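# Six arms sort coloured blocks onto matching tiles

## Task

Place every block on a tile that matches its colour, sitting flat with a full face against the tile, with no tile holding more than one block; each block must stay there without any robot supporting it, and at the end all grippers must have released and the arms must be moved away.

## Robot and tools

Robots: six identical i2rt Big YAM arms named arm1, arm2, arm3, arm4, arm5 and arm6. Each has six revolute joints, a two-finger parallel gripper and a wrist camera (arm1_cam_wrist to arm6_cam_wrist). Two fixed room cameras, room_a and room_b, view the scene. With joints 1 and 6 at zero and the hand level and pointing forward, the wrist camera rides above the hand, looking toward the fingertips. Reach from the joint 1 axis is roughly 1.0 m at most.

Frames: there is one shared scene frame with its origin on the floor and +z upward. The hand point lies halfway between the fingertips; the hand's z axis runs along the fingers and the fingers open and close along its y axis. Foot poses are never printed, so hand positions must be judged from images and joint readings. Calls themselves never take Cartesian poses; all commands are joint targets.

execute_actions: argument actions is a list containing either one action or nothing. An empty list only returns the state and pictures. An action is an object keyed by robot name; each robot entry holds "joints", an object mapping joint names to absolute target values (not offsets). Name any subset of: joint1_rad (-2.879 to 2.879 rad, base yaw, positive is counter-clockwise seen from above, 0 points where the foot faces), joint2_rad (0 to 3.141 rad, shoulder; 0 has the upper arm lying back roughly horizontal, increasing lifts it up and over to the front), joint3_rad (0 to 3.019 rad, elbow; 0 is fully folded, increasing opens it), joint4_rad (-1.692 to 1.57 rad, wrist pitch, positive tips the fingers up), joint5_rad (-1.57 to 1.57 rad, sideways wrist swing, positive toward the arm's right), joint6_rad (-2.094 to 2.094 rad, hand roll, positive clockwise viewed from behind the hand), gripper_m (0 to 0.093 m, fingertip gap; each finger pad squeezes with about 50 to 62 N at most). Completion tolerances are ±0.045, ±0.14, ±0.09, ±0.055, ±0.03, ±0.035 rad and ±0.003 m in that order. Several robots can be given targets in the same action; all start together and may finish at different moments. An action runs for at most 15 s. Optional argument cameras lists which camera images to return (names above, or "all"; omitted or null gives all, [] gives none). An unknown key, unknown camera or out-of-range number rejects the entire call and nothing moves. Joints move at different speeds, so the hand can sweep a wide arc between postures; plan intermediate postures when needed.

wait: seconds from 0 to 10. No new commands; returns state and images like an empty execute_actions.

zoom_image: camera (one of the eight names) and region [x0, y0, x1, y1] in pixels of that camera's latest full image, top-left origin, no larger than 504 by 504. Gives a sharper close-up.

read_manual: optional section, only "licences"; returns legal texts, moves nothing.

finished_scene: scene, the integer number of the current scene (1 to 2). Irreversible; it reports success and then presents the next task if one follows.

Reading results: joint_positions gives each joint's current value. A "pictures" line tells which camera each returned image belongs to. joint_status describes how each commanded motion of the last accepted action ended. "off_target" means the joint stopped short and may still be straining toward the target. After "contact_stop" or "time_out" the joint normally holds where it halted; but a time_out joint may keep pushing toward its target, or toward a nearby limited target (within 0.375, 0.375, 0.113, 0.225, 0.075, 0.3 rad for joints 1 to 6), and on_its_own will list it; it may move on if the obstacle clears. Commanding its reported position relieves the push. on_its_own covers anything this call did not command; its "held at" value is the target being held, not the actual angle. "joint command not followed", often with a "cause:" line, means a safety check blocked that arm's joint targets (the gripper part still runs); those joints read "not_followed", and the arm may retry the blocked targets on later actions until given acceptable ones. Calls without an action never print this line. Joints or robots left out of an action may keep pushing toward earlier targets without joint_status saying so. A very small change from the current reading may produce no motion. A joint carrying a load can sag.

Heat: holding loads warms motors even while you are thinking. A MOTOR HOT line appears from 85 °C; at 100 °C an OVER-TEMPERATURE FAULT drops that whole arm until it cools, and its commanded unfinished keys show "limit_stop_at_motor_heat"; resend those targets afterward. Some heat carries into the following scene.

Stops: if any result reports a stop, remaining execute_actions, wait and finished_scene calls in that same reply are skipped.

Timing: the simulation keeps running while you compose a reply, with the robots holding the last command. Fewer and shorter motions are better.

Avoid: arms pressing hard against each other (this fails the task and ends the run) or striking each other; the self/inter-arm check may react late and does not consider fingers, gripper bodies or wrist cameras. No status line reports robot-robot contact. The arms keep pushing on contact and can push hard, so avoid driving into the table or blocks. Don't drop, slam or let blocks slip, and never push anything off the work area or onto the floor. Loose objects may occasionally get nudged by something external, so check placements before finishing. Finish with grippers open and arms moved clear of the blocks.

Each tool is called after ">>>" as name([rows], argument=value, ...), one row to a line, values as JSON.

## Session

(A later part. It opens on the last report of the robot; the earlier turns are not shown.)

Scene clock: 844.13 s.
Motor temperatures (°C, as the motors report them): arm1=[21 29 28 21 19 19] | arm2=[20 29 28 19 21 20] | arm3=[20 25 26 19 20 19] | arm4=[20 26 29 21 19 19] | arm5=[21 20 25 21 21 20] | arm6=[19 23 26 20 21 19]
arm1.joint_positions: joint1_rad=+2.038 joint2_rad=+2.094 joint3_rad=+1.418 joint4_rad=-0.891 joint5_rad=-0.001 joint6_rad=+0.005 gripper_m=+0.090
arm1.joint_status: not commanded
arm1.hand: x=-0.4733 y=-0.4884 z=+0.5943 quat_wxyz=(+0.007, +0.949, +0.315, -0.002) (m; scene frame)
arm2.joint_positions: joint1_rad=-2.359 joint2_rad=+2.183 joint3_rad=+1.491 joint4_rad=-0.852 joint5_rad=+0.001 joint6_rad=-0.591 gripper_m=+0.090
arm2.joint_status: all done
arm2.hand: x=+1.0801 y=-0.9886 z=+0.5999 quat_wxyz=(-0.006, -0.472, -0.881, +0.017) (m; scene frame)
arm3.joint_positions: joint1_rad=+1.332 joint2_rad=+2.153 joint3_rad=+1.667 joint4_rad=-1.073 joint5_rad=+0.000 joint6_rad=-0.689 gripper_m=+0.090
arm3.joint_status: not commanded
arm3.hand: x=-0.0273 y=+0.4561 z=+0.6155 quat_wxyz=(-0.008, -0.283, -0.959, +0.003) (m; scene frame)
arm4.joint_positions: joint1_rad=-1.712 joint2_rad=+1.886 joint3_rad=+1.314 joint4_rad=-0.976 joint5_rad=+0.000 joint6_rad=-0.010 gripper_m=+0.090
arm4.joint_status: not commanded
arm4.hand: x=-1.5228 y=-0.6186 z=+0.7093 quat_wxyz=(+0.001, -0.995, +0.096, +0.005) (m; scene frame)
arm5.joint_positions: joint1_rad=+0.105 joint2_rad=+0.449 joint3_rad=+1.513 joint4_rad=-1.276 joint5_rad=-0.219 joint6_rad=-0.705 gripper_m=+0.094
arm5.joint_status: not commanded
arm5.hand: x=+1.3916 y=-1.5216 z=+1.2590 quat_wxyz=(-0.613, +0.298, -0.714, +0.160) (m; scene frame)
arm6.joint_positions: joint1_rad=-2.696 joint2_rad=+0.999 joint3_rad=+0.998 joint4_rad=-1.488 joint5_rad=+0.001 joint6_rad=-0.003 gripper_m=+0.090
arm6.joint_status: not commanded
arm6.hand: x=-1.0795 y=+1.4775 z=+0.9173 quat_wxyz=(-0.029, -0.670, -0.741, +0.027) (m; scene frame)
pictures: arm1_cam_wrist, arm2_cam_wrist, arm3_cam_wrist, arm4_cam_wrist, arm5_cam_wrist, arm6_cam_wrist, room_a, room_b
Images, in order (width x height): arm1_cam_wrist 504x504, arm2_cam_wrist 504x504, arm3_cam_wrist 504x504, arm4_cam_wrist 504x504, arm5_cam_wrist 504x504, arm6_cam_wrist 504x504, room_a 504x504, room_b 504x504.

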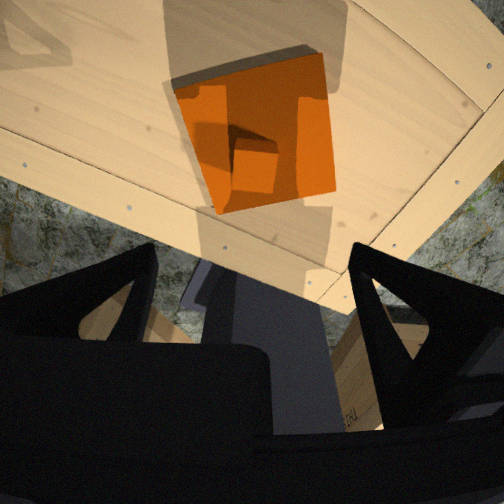

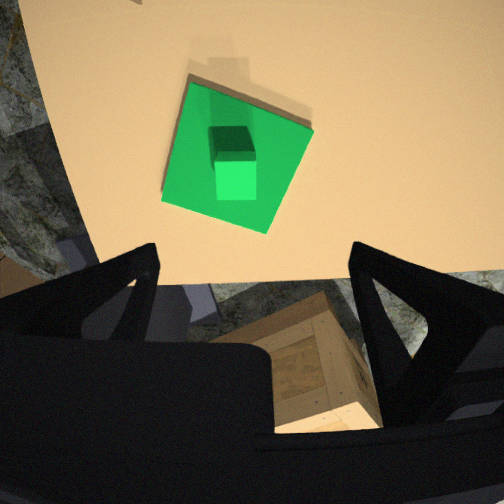

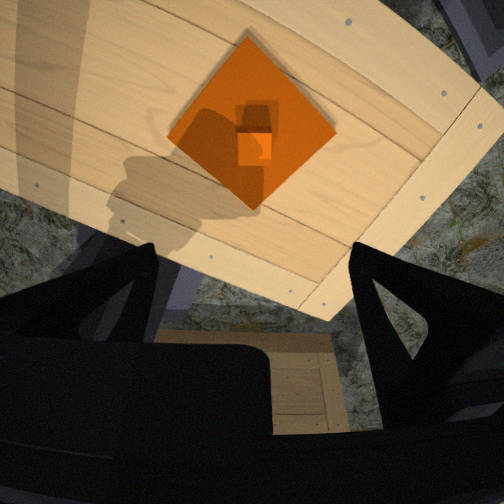

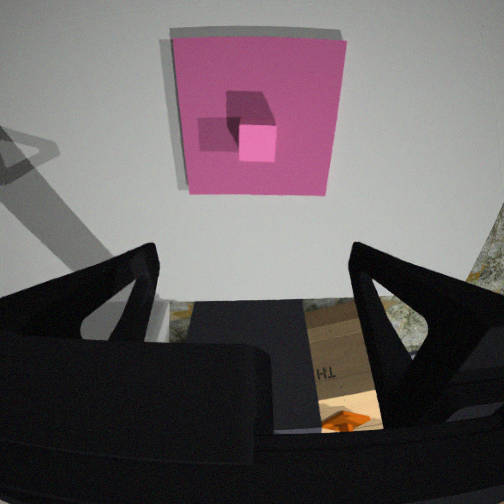

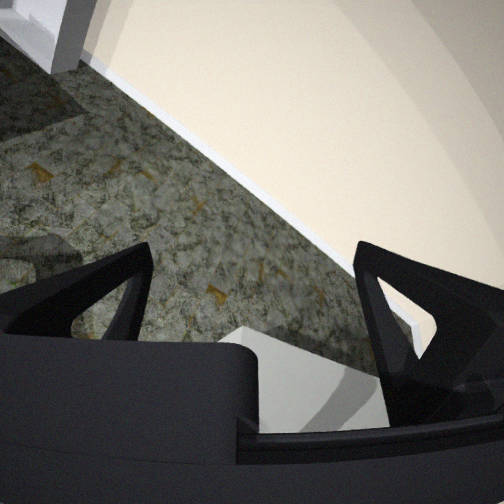

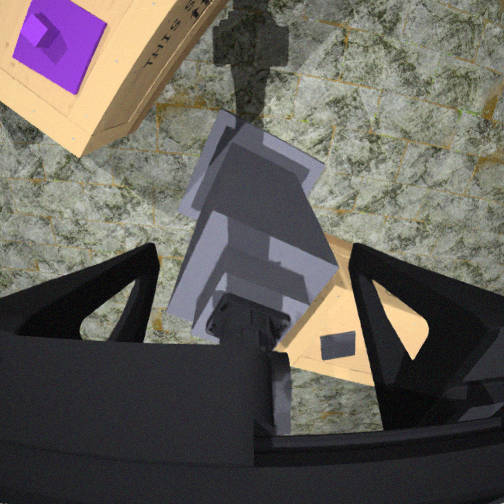

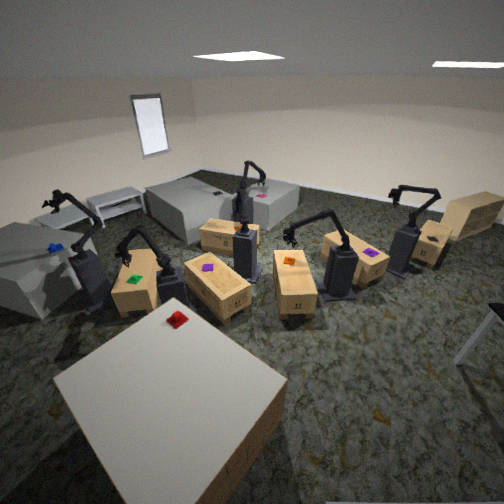

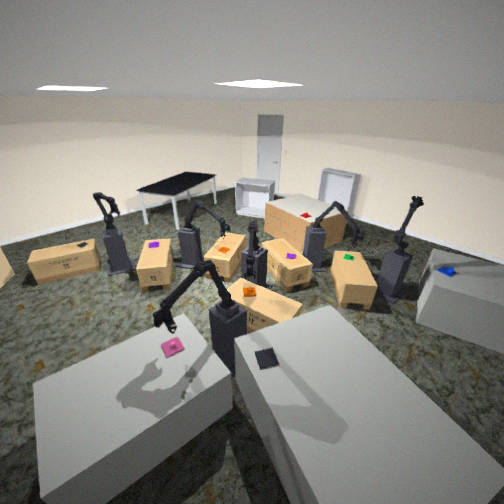

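>>> zoom_image(camera="room_b", region=[417, 252, 477, 292])

>>> zoom_image(camera="room_a", region=[25, 228, 85, 268])

Region (417, 252, 477, 292) of room_b's 504x504 image, scaled by 8.400, with more detail than that image has.

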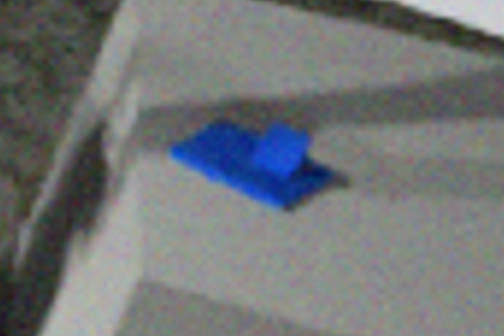

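Region (25, 228, 85, 268) of room_a's 504x504 image, scaled by 8.400, with more detail than that image has.

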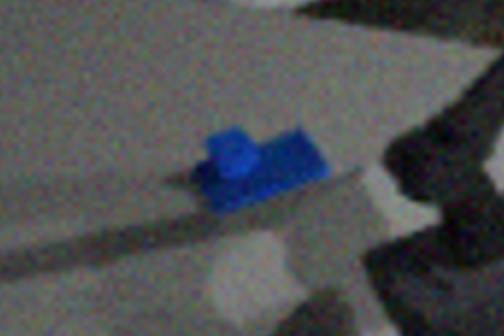

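>>> finished_scene(scene=1)

The scene is finished: the task was done.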